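# Move the long cardboard box from desk to counter

## Task

Pick up the long cardboard box that sits on the desk and set it down lying on the counter located behind the shelving, fully on the counter with no part overhanging its edge; do not disturb the stacked cartons; the robot must not tip over or be left leaning; the box must rest there on its own, not be held in place by the robot, when the scene ends.

## Robot and tools

ROBOT. A simulated Hello Robot Stretch 4 with one arm: an omni-wheel base, a lift riding a mast, a telescoping arm that reaches forward, a three-joint wrist (yaw, pitch, roll) and a two-finger gripper. It stands about 1.6 m tall; the base rim lies within 0.23 m of the base origin. Loose objects may occasionally get nudged by something other than the robot.

FRAMES. Base frame: origin on the floor below the base centre, x ahead, y to the left, z upward. hand_pose is reported in it (a point between the open fingertips; with all wrist joints at 0 its axes align with the base frame) and may be somewhat inaccurate. The odometry frame is the base frame as it was at scene start. Heading is positive leftward, -3.142 to 3.142.

execute_actions. Argument "actions": a list holding exactly one action, or empty (empty just reports state and pictures). Optional "cameras": list of names from head_camera, head_left_camera, head_right_camera, wrist_camera, all; omitted, null or ["all"] gives every camera, [] gives none; a bad name rejects the call. An action contains "base", "joints", or both, plus optional "pace" and "contact_limits"; alternatively it contains only {"end_of_arm": "enable_torque"}, which re-powers any wrist or gripper motor that shut itself off so it holds its current spot. All motions in one action start at once.
- "base": one command only, each a relative offset from where the base last reported itself: translate_m (metres, forward positive, -2 to 2, no turning), strafe_m (metres, left positive, -2 to 2), rotate_rad (radians, counter-clockwise from above positive, -3.2 to 3.2).
- "joints": absolute targets keyed by name, any subset: lift_m 0 to 1.2; arm_m 0 to 0.55 (extension); wrist_yaw_rad -1.134 to 4.276 (0 ahead, positive left, 3.14 stowed; past 3.4 the arm may interfere); wrist_pitch_rad -1.117 to 4.259 (0 level, 1.57 pointing down); wrist_roll_rad -1.117 to 4.259 (0 fingers level, positive clockwise viewed from behind); gripper_m -0.038 to 0.141 (fingertip gap; negative means fingers press together). Done tolerances: ±0.004 for lift, arm and gripper, ±0.02 yaw and roll, ±0.05 pitch. An out-of-range joint target gets clipped and reported; an unknown key or other bad value rejects the whole call with no motion. Joints or base left out may keep pushing toward earlier targets without this showing in status.
- "pace": "slow", "default", "fast", "max" (base up to 0.1/0.3/0.4/0.6 m/s and 1/2/3/4 rad/s; with lift above 0.2 the base is slowed further, to 0.3 m/s and 1 rad/s at lift 1.2).
- "contact_limits": only {"arm_m": value}, 0 (gentlest) to 0.75 (firmest), default 0.5; the arm halts on contact beyond it.
Example: {"base": {"translate_m": 0.3}, "joints": {"gripper_m": 0.05}, "pace": "fast"}. To unfold the wrist at the start, send lift_m 0.4 with wrist_yaw_rad 0 together.

wait: "seconds" 0 to 10; commands nothing, returns state and pictures. zoom_image: "camera" and "region" [x0, y0, x1, y1] in pixels of that camera's latest full image, origin top-left, at most 504 by 504. finished_scene: "scene" = number of the current scene; irreversible, reports success. Call it only once the box rests stably on its own. Ending a reply with no tool call ends everything.

CAMERAS. head_camera looks ahead and down from the mast top (turn the base to look around). head_left_camera and head_right_camera are fisheyes beside it, angled more steeply down, showing base and arm. wrist_camera looks along the fingers, fingertips near the image bottom. Calibration values given with the session are approximate.

RESULT LINES. base_status / joint_status: how each motion ended. done (for base: wheels turned the commanded amount, slipping included); off_target (resting short, maybe still pushing); contact_stop_at_<key> (met something, holds there); limit_stop_at_<name> (built-in limit); torque_fault (wrist motor overloaded and went limp until enable_torque). After contact_stop, time_out, limit stops or torque_fault the old target is dropped. on_its_own lists uncommanded things; its "held at" is a held target, not the position. A contact_stop leaves that part slack: a lift may sink under load, wheels may roll. limit_stop_at_tilt means leaning over 6 degrees: lift, arm and wheels go slack and ignore commands. limit_stop_at_own_body: self-collision guard (likely when pitch below -0.2 with roll below -0.4 or above 4); moving away works. Slack parts hold again once commanded. lidar_m: 12 distances in metres, 30-degree sectors, first straight ahead then counter-clockwise (4th left, 7th behind, 10th right); "-" means nothing seen or closer than 0.25 m; it sees from about 0.15 m up, misses glass, thin legs and much behind. wrist_depth_mm: 7x7 grid of median depths, 100 to 2000 mm, from top-left; the robot body appears. base_odometry counts wheel turns; if turned_by_wheels and turned_by_imu differ by over about 0.1 rad, the base hit or slipped. base_tilt in degrees (forward, right positive) with a fixed offset up to about 1.5. motor_effort: percent, positive toward higher values, peak in brackets; noisy with fixed offsets; a load in a level gripper shifts wrist_pitch_rad effort; for wheel_0..2 positive turns the base right.

GRIPPING. Command gripper_m below the object's width; lower squeezes harder and pulls the object toward the wrist by up to a third of the shortfall. Readings and done do not prove a hold; at commands of 0 or more a firm grip shows in gripper_m effort. Fingertips stuck on a surface: raise the lift.

AVOID. Driving or turning with over 1 kg held and arm_m above 0.2 (tipping risk, worse at fast paces); steady hard pushes, especially with the gripper high or a high contact limit; holding over about 2 kg with a level gripper; drops, slams, knocking the stacked cartons, and leaving the box hanging off the counter. The robot keeps its last command while you think.

Each tool is called after "Call:" as name(argument=value, ...), one argument or row to a line, values as JSON.

## Session

Call:
execute_actions(
  actions=[],
)

Scene clock: 0.00 s.
base_odometry: x=+0.000 y=+0.000 heading=+0.000 (m, m, rad; odometry frame)
turned_by_wheels: +0.000 (rad since the last result)
turned_by_imu: +0.000 (rad since the last result)
base_tilt: forward=+0.1 right=-0.3 (deg)
lidar_m: 0.71 0.96 1.88 1.92 1.15 1.08 1.12 1.86 1.82 1.01 0.73 0.65
base_status: not commanded
joint_positions: lift_m=+0.145 arm_m=+0.000 wrist_yaw_rad=+3.180 wrist_pitch_rad=+0.018 wrist_roll_rad=-0.020 gripper_m=+0.057
joint_status: not commanded
motor_effort: lift_m=+17 arm_m=+0 wrist_yaw_rad=-1 wrist_pitch_rad=-9 wrist_roll_rad=+0 gripper_m=-4 wheel_0=+0 wheel_1=+0 wheel_2=+0 (%)
hand_pose: x=-0.1203 y=+0.0762 z=+0.3179 quat_wxyz=(-0.019, -0.009, -0.010, +1.000) (m; base frame)
wrist_depth_mm: - - 144 - - 1863 1708 / - - 132 - - 1921 1708 / - - 134 256 - 1366 1138 / 148 133 142 - - 1863 1576 / 204 1983 - - - 1863 1661 / 209 1182 200 1499 1366 1708 1576 / 218 759 854 146 842 1098 1160
pictures: head_camera, head_left_camera, head_right_camera, wrist_camera
Images, in order (width x height): head_camera 420x560, head_left_camera 420x672, head_right_camera 420x672, wrist_camera 616x392.

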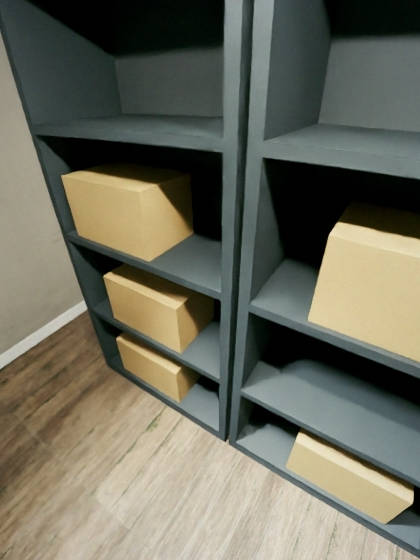

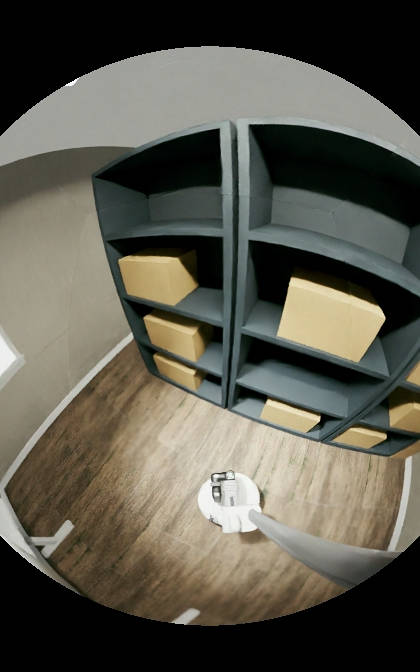

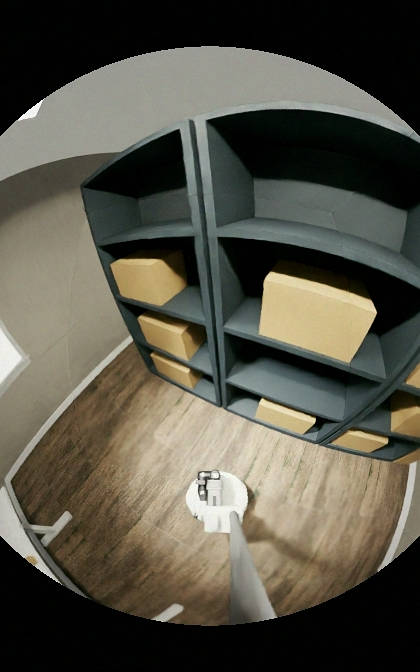

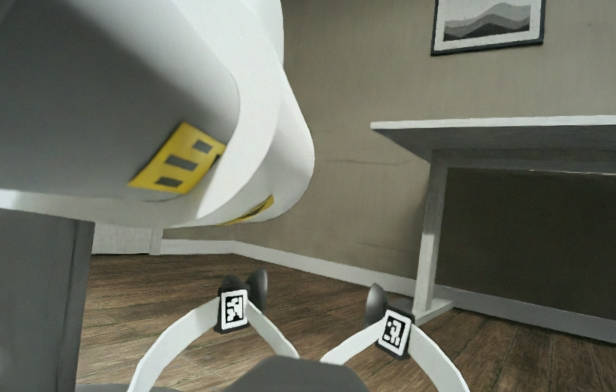

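Call:
execute_actions(
  actions=[
    {"base":{"rotate_rad":2.65},"joints":{"lift_m":1.0,"wrist_yaw_rad":0,"wrist_pitch_rad":1.0,"gripper_m":0.14}},
  ],
)

Scene clock: 4.63 s.
base_odometry: x=+0.000 y=+0.000 heading=+2.650 (m, m, rad; odometry frame)
turned_by_wheels: +2.650 (rad since the last result)
turned_by_imu: +2.637 (rad since the last result)
base_tilt: forward=+0.1 right=-0.4 (deg)
lidar_m: 1.07 1.16 1.87 1.82 1.00 0.72 0.69 0.71 0.99 1.87 1.95 1.11
base_status: done
joint_positions: lift_m=+0.157 arm_m=+0.000 wrist_yaw_rad=+2.865 wrist_pitch_rad=+0.338 wrist_roll_rad=-0.020 gripper_m=+0.140
joint_status: lift_m limit_stop_at_own_body (moved +0.012 of +0.855); wrist_yaw_rad limit_stop_at_own_body (moved -0.316 of -3.180); wrist_pitch_rad limit_stop_at_own_body (moved +0.320 of +0.982); the others done
on_its_own: wrist_yaw_rad is held at +2.865, not at your +0.000, since a limit_stop_at_own_body; wrist_pitch_rad is held at +0.336, not at your +1.000, since a limit_stop_at_own_body; lift_m is slack since a limit_stop_at_own_body (your +1.000 is given up); arm_m is slack since a limit_stop_at_own_body
motor_effort: lift_m=+18(23) arm_m=+0(0) wrist_yaw_rad=-1(7) wrist_pitch_rad=-6(7) wrist_roll_rad=+1(1) gripper_m=+0(5) wheel_0=-1(6) wheel_1=+0(9) wheel_2=-1(8) (%)
hand_pose: x=-0.0666 y=+0.1585 z=+0.2398 quat_wxyz=(+0.134, -0.168, +0.014, +0.976) (m; base frame)
wrist_depth_mm: 145 214 960 946 917 878 976 / 768 1182 1205 1255 1078 1138 1336 / 798 1229 842 878 976 946 991 / 809 904 866 904 960 991 1025 / 750 788 842 878 931 991 1060 / 234 229 232 654 691 707 750 / 193 200 210 150 492 530 580
pictures: head_camera, head_left_camera, head_right_camera, wrist_camera
camera_calibration (this result's frames):
wrist_camera: T_world_to_cam=[[0.189757, 0.97141, 0.142671, -0.174356], [0.323974, 0.0752234, -0.943071, 0.302925], [-0.92684, 0.225176, -0.300437, 0.196533], [0, 0, 0, 1]] pos_world=[0.1171, 0.10233, 0.369601]
Images, in order (width x height): head_camera 420x560, head_left_camera 420x672, head_right_camera 420x672, wrist_camera 616x392.

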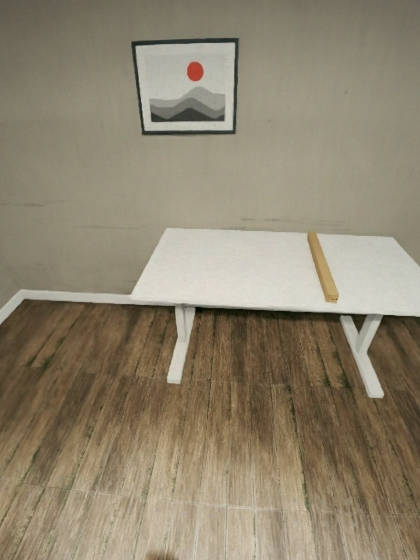

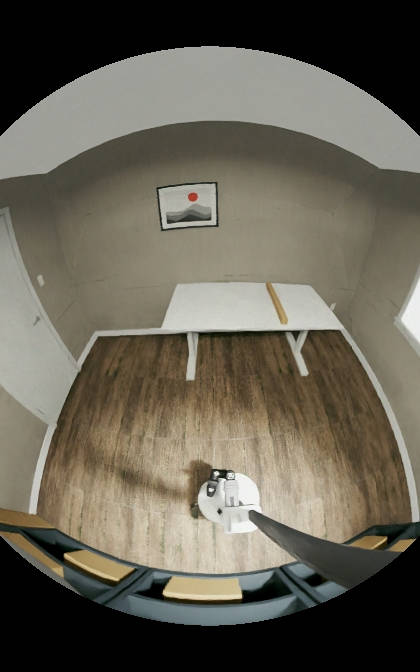

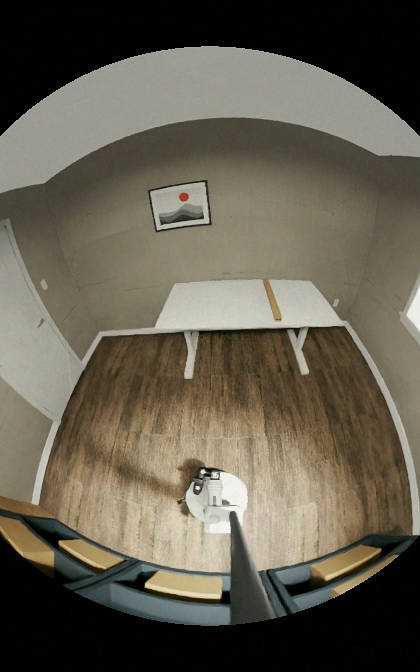

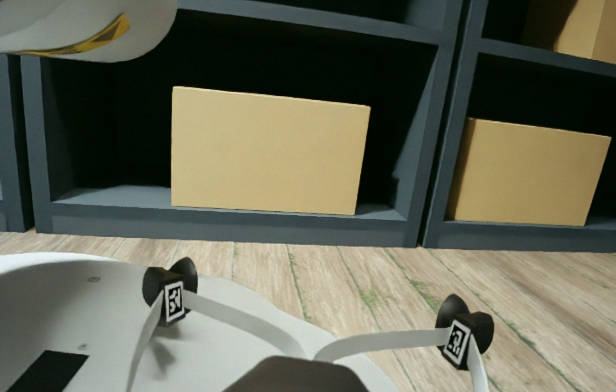

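Call:
execute_actions(
  actions=[
    {"base":{"strafe_m":-0.42},"joints":{"lift_m":1.0,"wrist_yaw_rad":0,"wrist_pitch_rad":0,"arm_m":0}},
  ],
  cameras=[],
)

Call:
execute_actions(
  actions=[
    {"base":{"translate_m":0.7},"joints":{"wrist_pitch_rad":1.5,"arm_m":0.3}},
  ],
)

Scene clock: 13.20 s.
base_odometry: x=+0.198 y=+0.370 heading=+2.650 (m, m, rad; odometry frame)
turned_by_wheels: +0.000 (rad since the last result)
turned_by_imu: +0.000 (rad since the last result)
base_tilt: forward=+0.1 right=-0.3 (deg)
lidar_m: 1.06 1.14 2.31 2.24 1.02 0.73 0.69 0.74 0.97 1.41 1.50 1.09
base_status: done
joint_positions: lift_m=+1.000 arm_m=+0.000 wrist_yaw_rad=+0.000 wrist_pitch_rad=+0.003 wrist_roll_rad=-0.020 gripper_m=+0.140
joint_status: all done
motor_effort: lift_m=+23(25) arm_m=+0(3) wrist_yaw_rad=-2(9) wrist_pitch_rad=-6(14) wrist_roll_rad=+0(1) gripper_m=-1(2) wheel_0=-1(9) wheel_1=-1(9) wheel_2=-1(1) (%)
hand_pose: x=+0.4598 y=-0.0873 z=+1.1770 quat_wxyz=(+1.000, -0.010, +0.001, +0.000) (m; base frame)
wrist_depth_mm: 1863 1863 1808 1808 1708 1756 1618 / 1863 1808 1808 1708 1808 1708 1661 / 1863 1756 1756 1756 1756 1661 1618 / 1808 1808 1756 1708 1708 1661 1661 / 1756 1808 1808 1708 1661 1661 1661 / 1808 1430 1499 1661 1708 1576 1618 / 1042 1098 1205 150 1281 1397 1537
pictures: none
No camera images: the call's "cameras" was empty. Leave "cameras" out to get every camera's image.

Scene clock: 17.00 s.
base_odometry: x=-0.419 y=+0.701 heading=+2.650 (m, m, rad; odometry frame)
turned_by_wheels: +0.000 (rad since the last result)
turned_by_imu: +0.002 (rad since the last result)
base_tilt: forward=+0.1 right=-0.3 (deg)
lidar_m: 0.34 0.38 0.58 2.20 2.02 1.47 1.39 1.43 1.50 1.41 0.51 0.38
base_status: done
joint_positions: lift_m=+1.000 arm_m=+0.299 wrist_yaw_rad=+0.000 wrist_pitch_rad=+1.500 wrist_roll_rad=-0.020 gripper_m=+0.140
joint_status: all done
motor_effort: lift_m=+23(23) arm_m=+7(5) wrist_yaw_rad=-2(2) wrist_pitch_rad=-1(6) wrist_roll_rad=+0(0) gripper_m=-1(2) wheel_0=+0(5) wheel_1=+0(2) wheel_2=+0(10) (%)
hand_pose: x=+0.4900 y=-0.0874 z=+0.8900 quat_wxyz=(+0.732, -0.007, +0.682, +0.007) (m; base frame)
wrist_depth_mm: 445 442 433 430 427 424 421 / 433 433 427 421 421 418 410 / 424 421 418 413 407 410 404 / 413 415 407 355 404 399 394 / 407 402 402 351 392 392 389 / 399 397 392 343 387 384 382 / 1118 1098 389 150 377 375 375
pictures: head_camera, head_left_camera, head_right_camera, wrist_camera
camera_calibration (this result's frames):
wrist_camera: T_world_to_cam=[[0.163973, -0.98627, -0.0195809, -0.147927], [-0.981052, -0.160964, -0.107832, 0.62975], [0.103199, 0.0368913, -0.993976, 1.05923], [0, 0, 0, 1]] pos_world=[0.532762, -0.0836047, 1.11786]
Images, in order (width x height): head_camera 420x560, head_left_camera 420x672, head_right_camera 420x672, wrist_camera 616x392.

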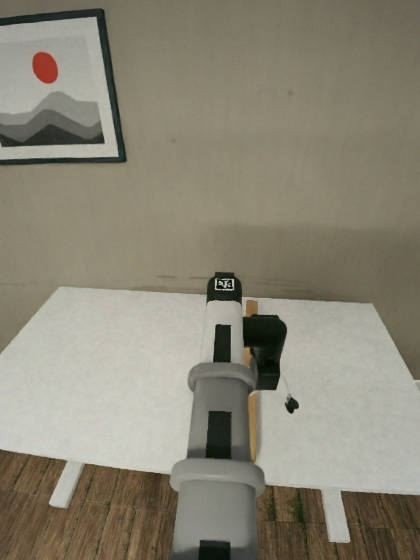

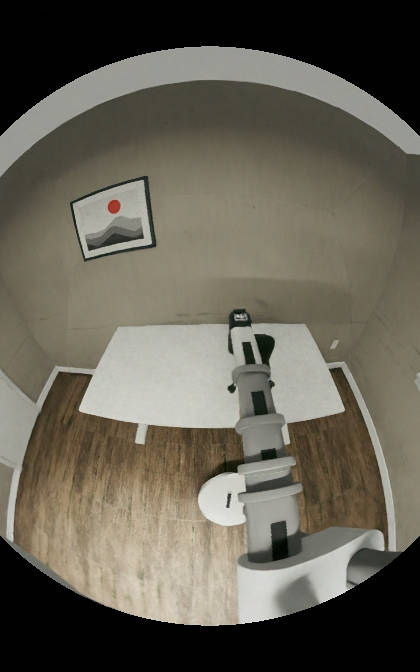

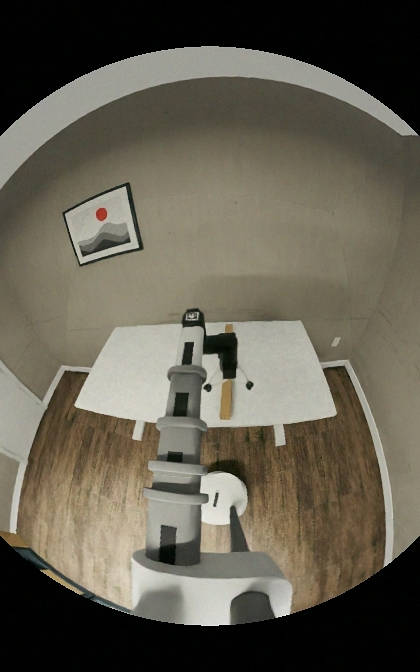

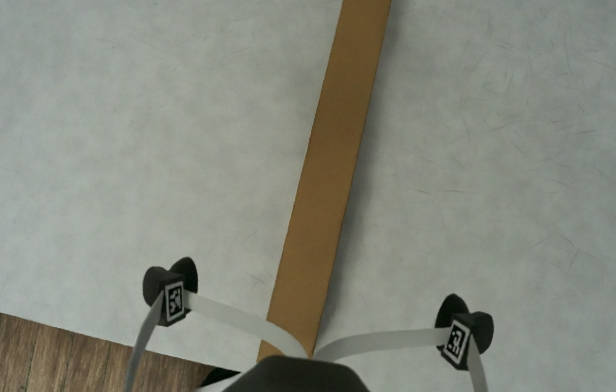

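Call:
execute_actions(
  actions=[
    {"joints":{"arm_m":0.53,"lift_m":0.9,"wrist_roll_rad":0.05}},
  ],
  cameras=[],
)

Call:
execute_actions(
  actions=[
    {"joints":{"lift_m":0.862,"gripper_m":0.11}},
  ],
  cameras=["wrist_camera","head_right_camera"],
)

Scene clock: 29.63 s.
base_odometry: x=-0.419 y=+0.701 heading=+2.650 (m, m, rad; odometry frame)
turned_by_wheels: +0.000 (rad since the last result)
turned_by_imu: +0.001 (rad since the last result)
base_tilt: forward=+0.1 right=-0.3 (deg)
lidar_m: 0.35 0.38 0.56 2.21 1.99 1.44 1.38 1.46 1.48 1.42 0.50 0.38
base_status: not commanded
joint_positions: lift_m=+0.900 arm_m=+0.529 wrist_yaw_rad=+0.000 wrist_pitch_rad=+1.500 wrist_roll_rad=+0.050 gripper_m=+0.140
joint_status: all done
motor_effort: lift_m=+13(22) arm_m=+7(4) wrist_yaw_rad=-1(1) wrist_pitch_rad=-2(3) wrist_roll_rad=+2(3) gripper_m=-1(2) wheel_0=+1(1) wheel_1=-1(0) wheel_2=+0(0) (%)
hand_pose: x=+0.7200 y=-0.0874 z=+0.7909 quat_wxyz=(+0.731, +0.018, +0.681, -0.017) (m; base frame)
wrist_depth_mm: 334 332 327 324 270 314 314 / 327 324 320 315 309 310 307 / 320 319 314 310 304 304 301 / 314 310 306 256 300 300 296 / 307 303 300 250 294 293 290 / 301 297 293 245 289 286 285 / 296 291 291 151 282 279 279
pictures: none
No camera images: the call's "cameras" was empty. Leave "cameras" out to get every camera's image.

Scene clock: 30.90 s.
base_odometry: x=-0.419 y=+0.701 heading=+2.650 (m, m, rad; odometry frame)
turned_by_wheels: +0.000 (rad since the last result)
turned_by_imu: +0.000 (rad since the last result)
base_tilt: forward=+0.1 right=-0.3 (deg)
lidar_m: 0.37 0.42 0.55 2.22 1.99 1.48 1.39 1.44 1.49 1.42 0.53 0.37
base_status: not commanded
joint_positions: lift_m=+0.862 arm_m=+0.529 wrist_yaw_rad=+0.000 wrist_pitch_rad=+1.500 wrist_roll_rad=+0.050 gripper_m=+0.110
joint_status: all done
motor_effort: lift_m=+13(12) arm_m=+7(7) wrist_yaw_rad=-1(1) wrist_pitch_rad=-2(2) wrist_roll_rad=+2(1) gripper_m=-2(3) wheel_0=+1(1) wheel_1=+0(0) wheel_2=+0(0) (%)
hand_pose: x=+0.7200 y=-0.0874 z=+0.7529 quat_wxyz=(+0.731, +0.018, +0.681, -0.017) (m; base frame)
wrist_depth_mm: 291 289 286 281 229 277 273 / 287 283 281 274 224 271 267 / 279 278 274 221 266 265 264 / 274 272 268 215 260 260 259 / 268 266 264 211 256 255 254 / 263 260 203 206 253 249 249 / 258 256 254 149 247 245 244
pictures: head_right_camera, wrist_camera
camera_calibration (this result's frames):
wrist_camera: T_world_to_cam=[[0.0954122, -0.995138, -0.0244385, -0.136078], [-0.989815, -0.0922388, -0.10844, 0.853353], [0.105658, 0.0345361, -0.993803, 0.897039], [0, 0, 0, 1]] pos_world=[0.762865, -0.0876841, 0.980692]
Images, in order (width x height): head_right_camera 420x672, wrist_camera 616x392.

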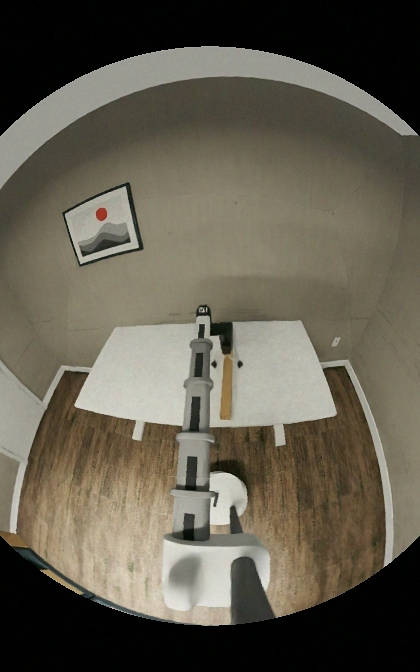

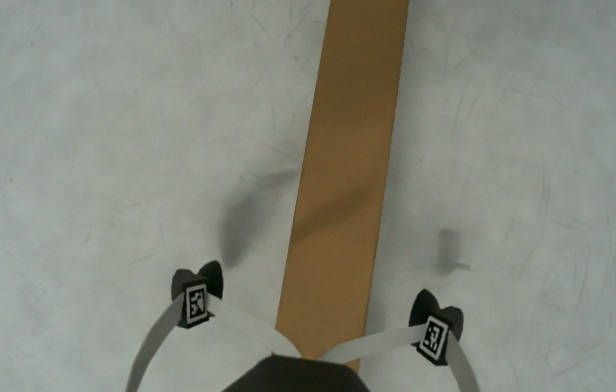

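Call:
execute_actions(
  actions=[
    {"joints":{"lift_m":0.852,"gripper_m":0.0}},
  ],
  cameras=[],
)

Call:
execute_actions(
  actions=[
    {"joints":{"lift_m":0.95}},
  ],
  cameras=["wrist_camera","head_right_camera"],
)

Scene clock: 36.37 s.
base_odometry: x=-0.419 y=+0.701 heading=+2.650 (m, m, rad; odometry frame)
turned_by_wheels: +0.000 (rad since the last result)
turned_by_imu: +0.001 (rad since the last result)
base_tilt: forward=+0.1 right=-0.3 (deg)
lidar_m: 0.36 0.40 0.54 2.22 1.98 1.46 1.39 1.45 1.48 1.43 0.51 0.38
base_status: not commanded
joint_positions: lift_m=+0.852 arm_m=+0.529 wrist_yaw_rad=+0.000 wrist_pitch_rad=+1.500 wrist_roll_rad=+0.050 gripper_m=+0.001
joint_status: all done
motor_effort: lift_m=+13(12) arm_m=+7(7) wrist_yaw_rad=-2(2) wrist_pitch_rad=+0(4) wrist_roll_rad=+1(2) gripper_m=-24(26) wheel_0=+1(1) wheel_1=+0(0) wheel_2=+0(0) (%)
hand_pose: x=+0.7200 y=-0.0874 z=+0.7429 quat_wxyz=(+0.731, +0.018, +0.681, -0.017) (m; base frame)
wrist_depth_mm: 282 278 274 270 202 265 264 / 276 272 270 200 260 260 257 / 270 266 264 194 255 255 253 / 263 259 258 190 251 250 248 / 258 254 253 187 247 246 244 / 252 250 187 183 206 240 239 / 249 245 244 179 180 235 235
pictures: none
No camera images: the call's "cameras" was empty. Leave "cameras" out to get every camera's image.

Scene clock: 37.80 s.
base_odometry: x=-0.419 y=+0.701 heading=+2.650 (m, m, rad; odometry frame)
turned_by_wheels: +0.000 (rad since the last result)
turned_by_imu: +0.000 (rad since the last result)
base_tilt: forward=+0.1 right=-0.3 (deg)
lidar_m: 0.37 0.41 0.57 2.20 1.97 1.44 1.40 1.44 1.50 1.44 0.50 0.36
base_status: not commanded
joint_positions: lift_m=+0.950 arm_m=+0.529 wrist_yaw_rad=+0.000 wrist_pitch_rad=+1.500 wrist_roll_rad=+0.050 gripper_m=+0.001
joint_status: all done
motor_effort: lift_m=+23(24) arm_m=+7(7) wrist_yaw_rad=-1(2) wrist_pitch_rad=-2(1) wrist_roll_rad=+1(2) gripper_m=-25(25) wheel_0=+0(0) wheel_1=+0(0) wheel_2=+0(0) (%)
hand_pose: x=+0.7199 y=-0.0874 z=+0.8400 quat_wxyz=(+0.731, +0.018, +0.682, -0.017) (m; base frame)
wrist_depth_mm: 389 389 382 375 202 368 368 / 384 377 373 199 362 362 357 / 375 370 366 195 353 353 353 / 366 362 357 190 349 349 343 / 359 353 349 186 342 340 340 / 351 347 188 182 206 334 330 / 345 342 338 180 180 325 327
pictures: head_right_camera, wrist_camera
camera_calibration (this result's frames):
wrist_camera: T_world_to_cam=[[0.0954095, -0.995138, -0.0244492, -0.133935], [-0.989827, -0.0922388, -0.108329, 0.862688], [0.105547, 0.0345361, -0.993814, 0.983716], [0, 0, 0, 1]] pos_world=[0.762862, -0.0876842, 1.06781]
Images, in order (width x height): head_right_camera 420x672, wrist_camera 616x392.

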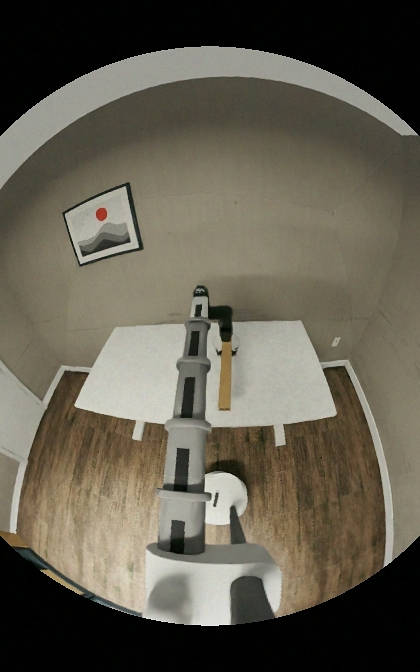

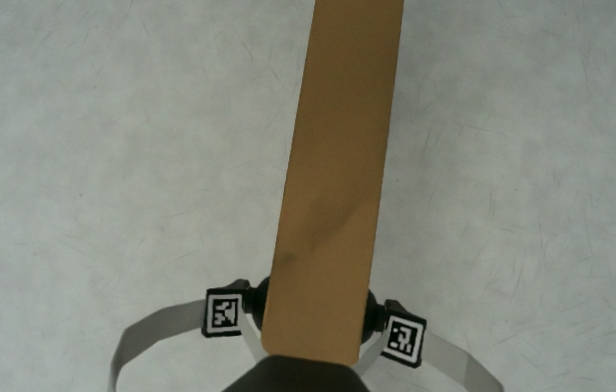

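Good; light. The gap is on the window side.

Call:
execute_actions(
  actions=[
    {"base":{"translate_m":-0.2},"joints":{"arm_m":0.2,"lift_m":1.1}},
  ],
  cameras=[],
)

Call:
execute_actions(
  actions=[
    {"base":{"rotate_rad":-3.17},"pace":"slow"},
  ],
  cameras=[],
)

Call:
execute_actions(
  actions=[
    {"base":{"strafe_m":1.0}},
  ],
)

Scene clock: 46.57 s.
base_odometry: x=-0.242 y=+0.606 heading=+2.650 (m, m, rad; odometry frame)
turned_by_wheels: +0.000 (rad since the last result)
turned_by_imu: +0.001 (rad since the last result)
base_tilt: forward=+0.1 right=-0.3 (deg)
lidar_m: 0.25 0.60 0.89 2.22 1.73 1.27 1.20 1.25 1.52 1.41 0.78 0.25
base_status: done
joint_positions: lift_m=+1.100 arm_m=+0.201 wrist_yaw_rad=+0.000 wrist_pitch_rad=+1.501 wrist_roll_rad=+0.050 gripper_m=+0.001
joint_status: all done
motor_effort: lift_m=+23(24) arm_m=-7(9) wrist_yaw_rad=+0(2) wrist_pitch_rad=-1(2) wrist_roll_rad=+1(1) gripper_m=-26(25) wheel_0=-1(10) wheel_1=+0(4) wheel_2=+0(6) (%)
hand_pose: x=+0.3924 y=-0.0874 z=+0.9900 quat_wxyz=(+0.731, +0.018, +0.682, -0.017) (m; base frame)
wrist_depth_mm: 554 559 554 539 202 530 521 / 549 539 535 200 517 525 508 / 1308 1281 1281 195 512 512 504 / 1308 1281 1281 190 1229 1229 1229 / 1281 1255 1255 187 1205 1205 1205 / 1255 1255 187 183 206 1182 1160 / 1229 1160 1042 179 179 1138 1138
pictures: none
No camera images: the call's "cameras" was empty. Leave "cameras" out to get every camera's image.

Scene clock: 51.03 s.
base_odometry: x=-0.242 y=+0.606 heading=-0.520 (m, m, rad; odometry frame)
turned_by_wheels: -3.170 (rad since the last result)
turned_by_imu: -3.153 (rad since the last result)
base_tilt: forward=+0.1 right=-0.3 (deg)
lidar_m: 0.25 1.22 1.55 1.43 0.80 0.60 0.57 0.62 0.84 2.19 1.73 0.25
base_status: done
joint_positions: lift_m=+1.100 arm_m=+0.201 wrist_yaw_rad=+0.000 wrist_pitch_rad=+1.500 wrist_roll_rad=+0.050 gripper_m=+0.001
joint_status: not commanded
motor_effort: lift_m=+23(23) arm_m=-7(7) wrist_yaw_rad=-1(0) wrist_pitch_rad=-1(2) wrist_roll_rad=+1(1) gripper_m=-24(25) wheel_0=+1(3) wheel_1=+2(8) wheel_2=+1(5) (%)
hand_pose: x=+0.3925 y=-0.0874 z=+0.9900 quat_wxyz=(+0.731, +0.018, +0.682, -0.017) (m; base frame)
wrist_depth_mm: 1397 1336 1336 1255 202 1308 1255 / 1366 1366 1308 200 1308 1308 1255 / 1308 1281 1308 195 1255 1255 1229 / 1281 1308 1255 190 1229 1255 1255 / 1255 1255 1205 186 1255 1205 1205 / 1229 1229 187 183 206 1182 1182 / 1229 1182 1042 180 180 1138 1138
pictures: none
No camera images: the call's "cameras" was empty. Leave "cameras" out to get every camera's image.

Scene clock: 55.70 s.
base_odometry: x=+0.255 y=+1.474 heading=-0.520 (m, m, rad; odometry frame)
turned_by_wheels: +0.000 (rad since the last result)
turned_by_imu: +0.002 (rad since the last result)
base_tilt: forward=+0.1 right=-0.3 (deg)
lidar_m: 0.25 0.68 0.46 0.44 0.47 0.64 1.37 0.68 0.84 3.21 1.71 0.25
base_status: done
joint_positions: lift_m=+1.100 arm_m=+0.201 wrist_yaw_rad=+0.000 wrist_pitch_rad=+1.500 wrist_roll_rad=+0.050 gripper_m=+0.001
joint_status: not commanded
motor_effort: lift_m=+23(23) arm_m=-7(7) wrist_yaw_rad=-1(1) wrist_pitch_rad=-3(0) wrist_roll_rad=+1(1) gripper_m=-25(25) wheel_0=+0(5) wheel_1=-2(8) wheel_2=+0(1) (%)
hand_pose: x=+0.3925 y=-0.0874 z=+0.9900 quat_wxyz=(+0.731, +0.018, +0.682, -0.017) (m; base frame)
wrist_depth_mm: 741 1042 1336 1366 202 1281 1255 / 741 1078 1308 200 1281 1281 1281 / 759 1098 1281 195 1229 1281 1255 / 778 1118 1281 190 1229 1229 1205 / 788 1138 1229 186 1205 1229 1229 / 788 1025 189 182 206 1182 1160 / 820 1025 1060 180 180 1160 1138
pictures: head_camera, head_left_camera, head_right_camera, wrist_camera
camera_calibration (this result's frames):
wrist_camera: T_world_to_cam=[[0.094977, -0.995179, -0.0244732, -0.0988365], [-0.989878, -0.0918098, -0.10822, 0.554728], [0.105452, 0.034504, -0.993826, 1.1674], [0, 0, 0, 1]] pos_world=[0.435395, -0.0877107, 1.21781]
Images, in order (width x height): head_camera 420x560, head_left_camera 420x672, head_right_camera 420x672, wrist_camera 616x392.

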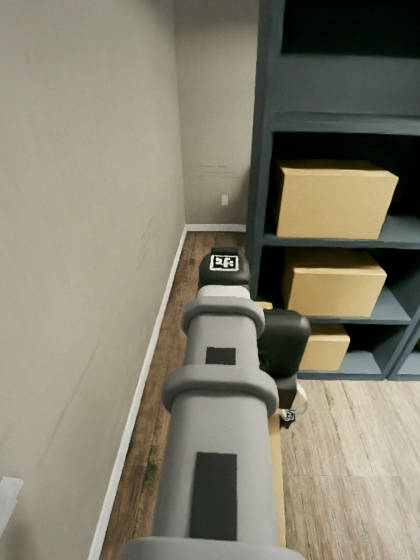

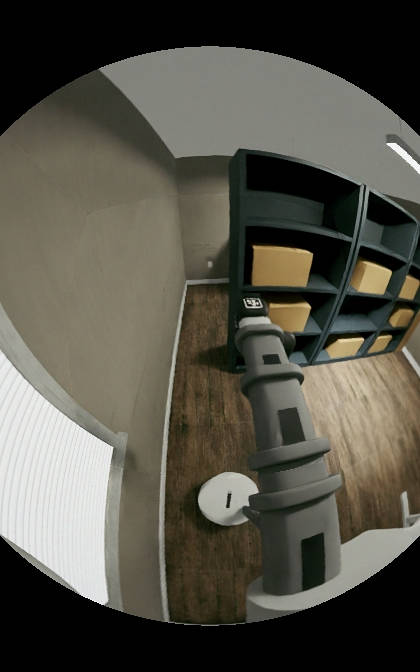

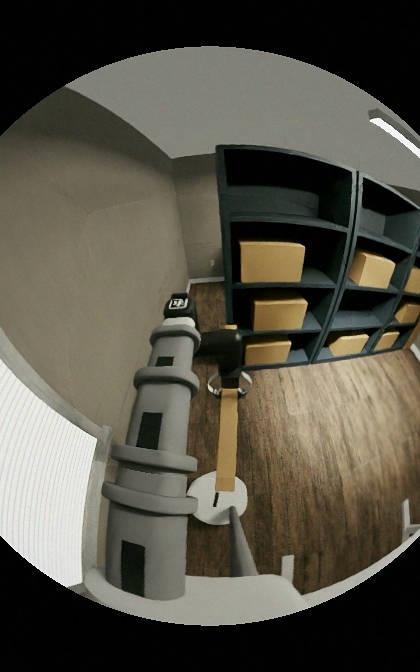

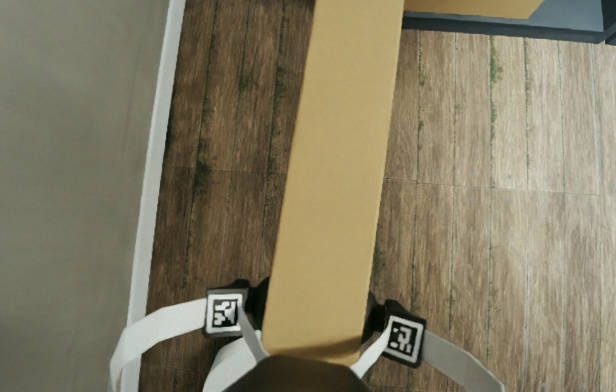

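Call:
execute_actions(
  actions=[
    {"base":{"strafe_m":0.17}},
  ],
  cameras=[],
)

Call:
execute_actions(
  actions=[
    {"base":{"translate_m":0.95}},
  ],
)

Scene clock: 63.17 s.
base_odometry: x=+0.339 y=+1.622 heading=-0.520 (m, m, rad; odometry frame)
turned_by_wheels: +0.000 (rad since the last result)
turned_by_imu: +0.001 (rad since the last result)
base_tilt: forward=+0.2 right=-0.4 (deg)
lidar_m: 0.25 0.40 0.27 0.25 0.28 0.42 1.23 0.76 0.79 3.39 1.70 0.25
base_status: done
joint_positions: lift_m=+1.100 arm_m=+0.201 wrist_yaw_rad=+0.000 wrist_pitch_rad=+1.500 wrist_roll_rad=+0.050 gripper_m=+0.001
joint_status: not commanded
motor_effort: lift_m=+23(23) arm_m=-7(7) wrist_yaw_rad=+0(0) wrist_pitch_rad=-2(3) wrist_roll_rad=+0(1) gripper_m=-25(25) wheel_0=+2(7) wheel_1=-1(7) wheel_2=+0(1) (%)
hand_pose: x=+0.3925 y=-0.0874 z=+0.9900 quat_wxyz=(+0.731, +0.018, +0.682, -0.017) (m; base frame)
wrist_depth_mm: 525 750 1255 1336 202 1281 1255 / 525 759 1336 199 1281 1281 1281 / 535 788 1308 194 1229 1255 1229 / 544 798 1255 190 1281 1229 1205 / 554 809 1255 187 1229 1229 1182 / 559 723 187 182 206 1182 1182 / 574 723 1060 179 180 1138 1182
pictures: none
No camera images: the call's "cameras" was empty. Leave "cameras" out to get every camera's image.

Scene clock: 67.80 s.
base_odometry: x=+1.163 y=+1.150 heading=-0.520 (m, m, rad; odometry frame)
turned_by_wheels: +0.000 (rad since the last result)
turned_by_imu: +0.003 (rad since the last result)
base_tilt: forward=+0.1 right=-0.4 (deg)
lidar_m: 0.25 0.46 0.30 0.27 0.32 0.46 1.17 1.63 2.20 1.04 0.35 0.25
base_status: done
joint_positions: lift_m=+1.100 arm_m=+0.201 wrist_yaw_rad=+0.000 wrist_pitch_rad=+1.500 wrist_roll_rad=+0.050 gripper_m=+0.001
joint_status: not commanded
motor_effort: lift_m=+23(23) arm_m=-7(7) wrist_yaw_rad=+0(1) wrist_pitch_rad=+0(1) wrist_roll_rad=+1(1) gripper_m=-25(25) wheel_0=-2(7) wheel_1=+0(6) wheel_2=+0(9) (%)
hand_pose: x=+0.3925 y=-0.0874 z=+0.9900 quat_wxyz=(+0.731, +0.018, +0.682, -0.017) (m; base frame)
wrist_depth_mm: 530 759 1281 1336 202 1308 330 / 539 768 1308 199 1281 492 325 / 539 788 1308 195 707 480 322 / 554 809 1255 191 778 466 317 / 564 809 1229 186 768 455 312 / 569 741 188 183 207 439 303 / 585 732 1060 180 180 362 298
pictures: head_camera, head_left_camera, head_right_camera, wrist_camera
camera_calibration (this result's frames):
wrist_camera: T_world_to_cam=[[0.0949789, -0.995179, -0.0244682, -0.0988421], [-0.989873, -0.0918104, -0.108273, 0.554788], [0.105504, 0.034504, -0.99382, 1.16741], [0, 0, 0, 1]] pos_world=[0.435391, -0.0877106, 1.21785]
Images, in order (width x height): head_camera 420x560, head_left_camera 420x672, head_right_camera 420x672, wrist_camera 616x392.

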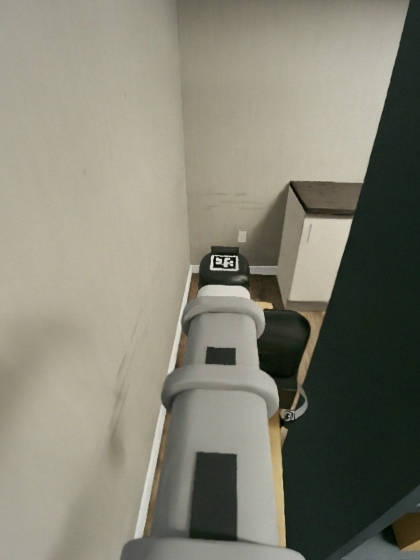

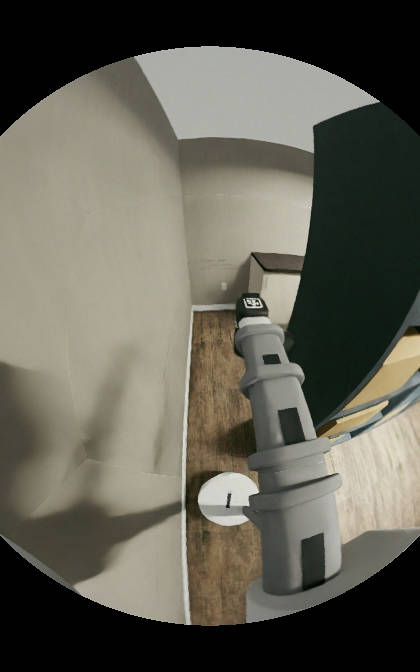

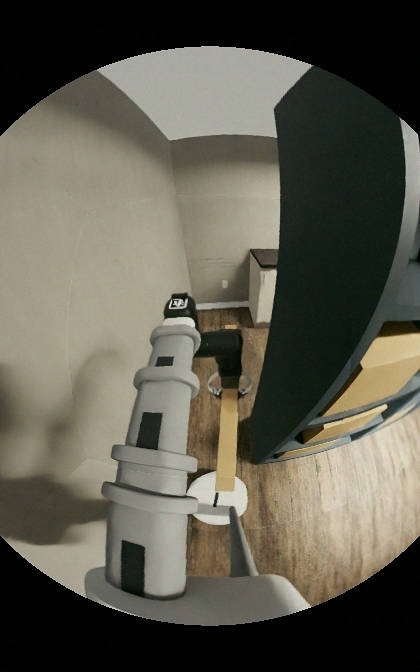

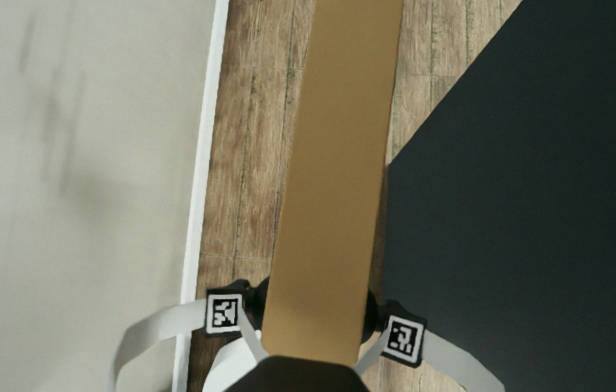

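Call:
execute_actions(
  actions=[
    {"base":{"translate_m":1.15},"joints":{"lift_m":1.18}},
  ],
  cameras=["head_right_camera"],
)

Call:
execute_actions(
  actions=[
    {"base":{"strafe_m":-0.9},"joints":{"wrist_roll_rad":1.62}},
  ],
)

Scene clock: 76.83 s.
base_odometry: x=+2.161 y=+0.578 heading=-0.520 (m, m, rad; odometry frame)
turned_by_wheels: +0.000 (rad since the last result)
turned_by_imu: +0.004 (rad since the last result)
base_tilt: forward=+0.2 right=-0.3 (deg)
lidar_m: 0.25 0.45 0.32 0.29 0.31 0.46 1.32 0.49 0.60 1.69 0.93 0.25
base_status: done
joint_positions: lift_m=+1.180 arm_m=+0.201 wrist_yaw_rad=+0.000 wrist_pitch_rad=+1.500 wrist_roll_rad=+0.050 gripper_m=+0.001
joint_status: all done
motor_effort: lift_m=+23(24) arm_m=-7(7) wrist_yaw_rad=-2(1) wrist_pitch_rad=-2(3) wrist_roll_rad=+1(1) gripper_m=-25(26) wheel_0=-1(6) wheel_1=-1(7) wheel_2=+2(7) (%)
hand_pose: x=+0.3925 y=-0.0874 z=+1.0700 quat_wxyz=(+0.731, +0.018, +0.682, -0.017) (m; base frame)
wrist_depth_mm: 539 768 1336 1336 202 1008 661 / 539 778 1336 198 1366 1008 661 / 554 798 1336 195 1308 1008 732 / 559 809 1336 190 1308 1308 1308 / 564 831 1336 186 1281 1308 1308 / 580 741 188 183 206 1281 1281 / 591 732 1182 180 180 1255 1255
pictures: head_right_camera
Images, in order (width x height): head_right_camera 420x672.

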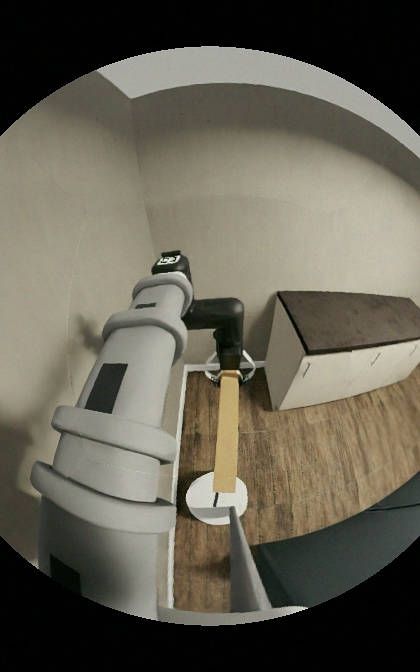

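Scene clock: 81.17 s.
base_odometry: x=+1.714 y=-0.203 heading=-0.520 (m, m, rad; odometry frame)
turned_by_wheels: +0.000 (rad since the last result)
turned_by_imu: +0.000 (rad since the last result)
base_tilt: forward=+0.2 right=-0.3 (deg)
lidar_m: 0.34 0.36 1.28 1.22 0.63 0.42 0.40 0.45 0.58 1.71 0.50 0.37
base_status: done
joint_positions: lift_m=+1.180 arm_m=+0.201 wrist_yaw_rad=+0.000 wrist_pitch_rad=+1.500 wrist_roll_rad=+1.620 gripper_m=+0.001
joint_status: all done
motor_effort: lift_m=+22(23) arm_m=-7(7) wrist_yaw_rad=-1(0) wrist_pitch_rad=-3(1) wrist_roll_rad=+2(2) gripper_m=-25(25) wheel_0=-2(9) wheel_1=+0(8) wheel_2=+1(0) (%)
hand_pose: x=+0.3925 y=-0.0874 z=+1.0701 quat_wxyz=(+0.504, +0.530, +0.470, -0.494) (m; base frame)
wrist_depth_mm: 442 436 759 1160 203 1281 1229 / 439 442 778 200 1336 1281 1205 / 433 449 809 195 1308 1229 1229 / 433 455 831 191 1281 1255 1229 / 427 500 842 186 1060 1060 1008 / 427 421 188 182 206 1008 1229 / 421 421 809 180 180 1205 1205
pictures: head_camera, head_left_camera, head_right_camera, wrist_camera
camera_calibration (this result's frames):
wrist_camera: T_world_to_cam=[[-0.990412, -0.0941219, -0.10112, 0.489887], [-0.0899829, 0.994937, -0.0447511, 0.237316], [0.10482, -0.0352229, -0.993867, 1.24119], [0, 0, 0, 1]] pos_world=[0.376443, -0.146286, 1.29374]
Images, in order (width x height): head_camera 420x560, head_left_camera 420x672, head_right_camera 420x672, wrist_camera 616x392.

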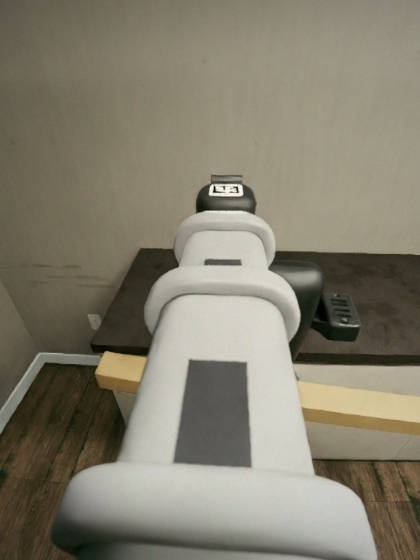

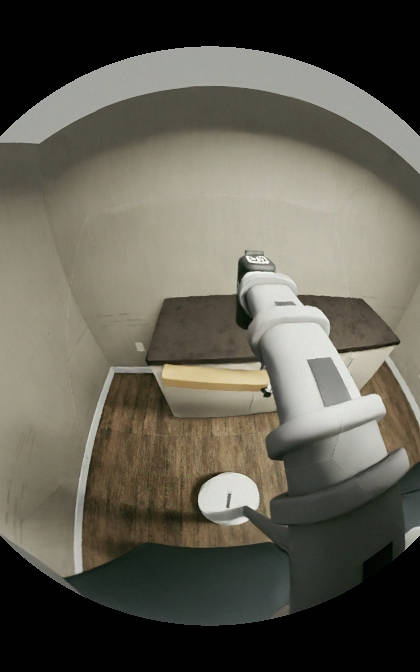

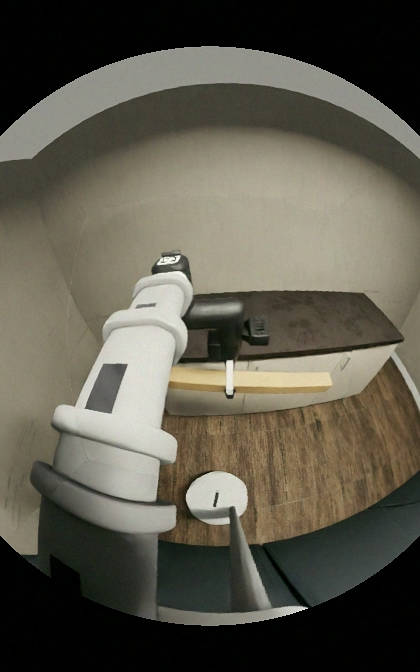

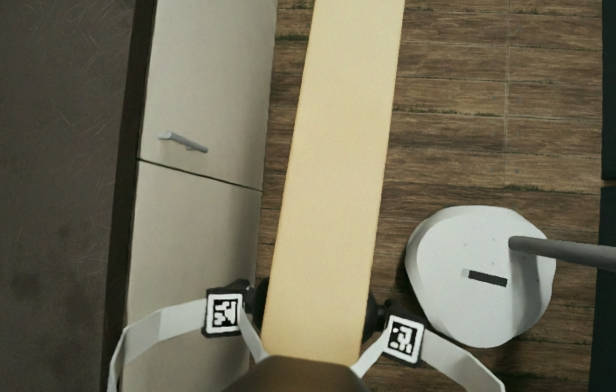

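Call:
execute_actions(
  actions=[
    {"base":{"translate_m":0.2},"joints":{"arm_m":0.47,"lift_m":1.09,"wrist_pitch_rad":1.57,"wrist_roll_rad":1.55}},
  ],
  cameras=[],
)

Call:
execute_actions(
  actions=[
    {"joints":{"lift_m":1.035},"pace":"slow"},
  ],
  cameras=["head_camera"],
)

Scene clock: 88.90 s.
base_odometry: x=+1.888 y=-0.303 heading=-0.520 (m, m, rad; odometry frame)
turned_by_wheels: +0.000 (rad since the last result)
turned_by_imu: +0.002 (rad since the last result)
base_tilt: forward=+0.1 right=-0.3 (deg)
lidar_m: 0.41 0.46 1.27 1.18 1.27 0.65 0.61 0.61 0.90 2.49 0.61 0.44
base_status: done
joint_positions: lift_m=+1.090 arm_m=+0.469 wrist_yaw_rad=+0.000 wrist_pitch_rad=+1.570 wrist_roll_rad=+1.550 gripper_m=+0.001
joint_status: all done
motor_effort: lift_m=+13(20) arm_m=+7(0) wrist_yaw_rad=-1(1) wrist_pitch_rad=+0(3) wrist_roll_rad=+0(1) gripper_m=-26(25) wheel_0=+1(2) wheel_1=+1(3) wheel_2=+1(8) (%)
hand_pose: x=+0.6399 y=-0.0874 z=+0.9801 quat_wxyz=(+0.505, +0.495, +0.505, -0.495) (m; base frame)
wrist_depth_mm: 319 314 309 303 202 296 291 / 314 310 307 199 296 294 290 / 314 312 306 194 293 291 289 / 310 304 301 190 291 290 286 / 309 303 298 186 291 287 285 / 307 301 188 182 207 287 946 / 303 298 297 179 180 281 931
pictures: none
No camera images: the call's "cameras" was empty. Leave "cameras" out to get every camera's image.

Scene clock: 90.23 s.
base_odometry: x=+1.888 y=-0.303 heading=-0.520 (m, m, rad; odometry frame)
turned_by_wheels: +0.000 (rad since the last result)
turned_by_imu: +0.000 (rad since the last result)
base_tilt: forward=+0.2 right=-0.3 (deg)
lidar_m: 0.41 0.46 1.26 1.20 1.26 0.64 0.61 0.61 0.89 2.48 0.64 0.44
base_status: not commanded
joint_positions: lift_m=+1.035 arm_m=+0.469 wrist_yaw_rad=+0.000 wrist_pitch_rad=+1.570 wrist_roll_rad=+1.550 gripper_m=+0.001
joint_status: all done
motor_effort: lift_m=+13(13) arm_m=+7(7) wrist_yaw_rad=+0(2) wrist_pitch_rad=+0(1) wrist_roll_rad=+0(0) gripper_m=-25(24) wheel_0=+1(1) wheel_1=+1(0) wheel_2=+0(1) (%)
hand_pose: x=+0.6399 y=-0.0874 z=+0.9252 quat_wxyz=(+0.505, +0.495, +0.505, -0.495) (m; base frame)
wrist_depth_mm: 258 255 252 248 191 240 237 / 257 254 249 190 190 239 236 / 254 251 248 188 238 238 235 / 253 249 247 186 238 236 233 / 251 247 244 184 236 234 231 / 249 246 187 182 206 232 229 / 246 243 240 180 180 230 229
pictures: head_camera
Images, in order (width x height): head_camera 420x560.

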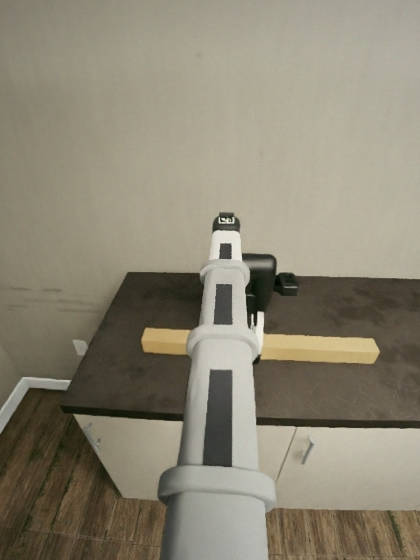

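Call:
execute_actions(
  actions=[
    {"joints":{"gripper_m":0.11}},
  ],
  cameras=[],
)

Call:
execute_actions(
  actions=[
    {"joints":{"lift_m":1.11}},
  ],
  cameras=["head_camera"],
)

Call:
finished_scene(
  scene=1,
)

Scene clock: 100.23 s.
base_odometry: x=+1.888 y=-0.303 heading=-0.520 (m, m, rad; odometry frame)
turned_by_wheels: +0.000 (rad since the last result)
turned_by_imu: +0.001 (rad since the last result)
base_tilt: forward=+0.1 right=-0.3 (deg)
lidar_m: 0.42 0.44 1.27 1.20 1.26 0.65 0.62 0.64 0.88 2.45 0.60 0.46
base_status: not commanded
joint_positions: lift_m=+1.035 arm_m=+0.469 wrist_yaw_rad=+0.000 wrist_pitch_rad=+1.570 wrist_roll_rad=+1.550 gripper_m=+0.110
joint_status: all done
motor_effort: lift_m=+13(13) arm_m=+7(7) wrist_yaw_rad=-2(2) wrist_pitch_rad=-1(4) wrist_roll_rad=+0(0) gripper_m=+0(26) wheel_0=+1(1) wheel_1=+0(0) wheel_2=+1(1) (%)
hand_pose: x=+0.6398 y=-0.0874 z=+0.9252 quat_wxyz=(+0.505, +0.495, +0.505, -0.495) (m; base frame)
wrist_depth_mm: 265 262 257 252 198 244 242 / 263 258 255 199 244 243 240 / 259 256 252 196 242 241 238 / 257 254 251 195 241 239 236 / 256 251 248 193 240 236 235 / 254 249 195 193 236 236 233 / 253 248 244 153 236 234 231
pictures: none
No camera images: the call's "cameras" was empty. Leave "cameras" out to get every camera's image.

Scene clock: 101.53 s.
base_odometry: x=+1.888 y=-0.303 heading=-0.520 (m, m, rad; odometry frame)
turned_by_wheels: +0.000 (rad since the last result)
turned_by_imu: +0.000 (rad since the last result)
base_tilt: forward=+0.1 right=-0.3 (deg)
lidar_m: 0.42 0.44 1.27 1.19 1.27 0.65 0.61 0.63 0.89 2.48 0.63 0.43
base_status: not commanded
joint_positions: lift_m=+1.110 arm_m=+0.469 wrist_yaw_rad=+0.000 wrist_pitch_rad=+1.570 wrist_roll_rad=+1.550 gripper_m=+0.110
joint_status: all done
motor_effort: lift_m=+23(25) arm_m=+7(7) wrist_yaw_rad=-1(3) wrist_pitch_rad=+1(4) wrist_roll_rad=+0(0) gripper_m=-1(4) wheel_0=+1(1) wheel_1=+0(0) wheel_2=+0(1) (%)
hand_pose: x=+0.6400 y=-0.0874 z=+0.9993 quat_wxyz=(+0.505, +0.495, +0.505, -0.495) (m; base frame)
wrist_depth_mm: 340 334 329 324 317 315 312 / 336 332 325 324 317 312 314 / 334 329 324 267 315 312 307 / 329 325 322 266 312 309 1205 / 329 325 319 264 310 307 991 / 324 324 203 264 309 303 960 / 324 319 317 149 304 300 960
pictures: head_camera
Images, in order (width x height): head_camera 420x560.

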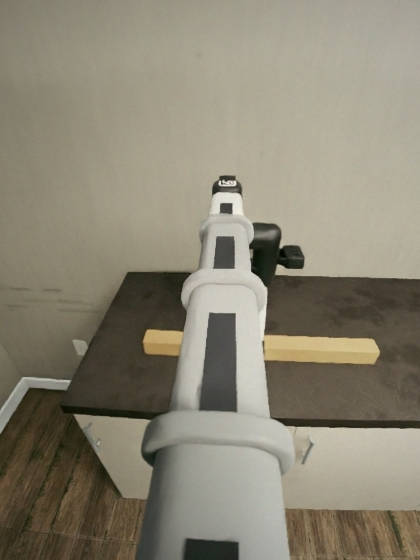

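The scene is finished: the task was done.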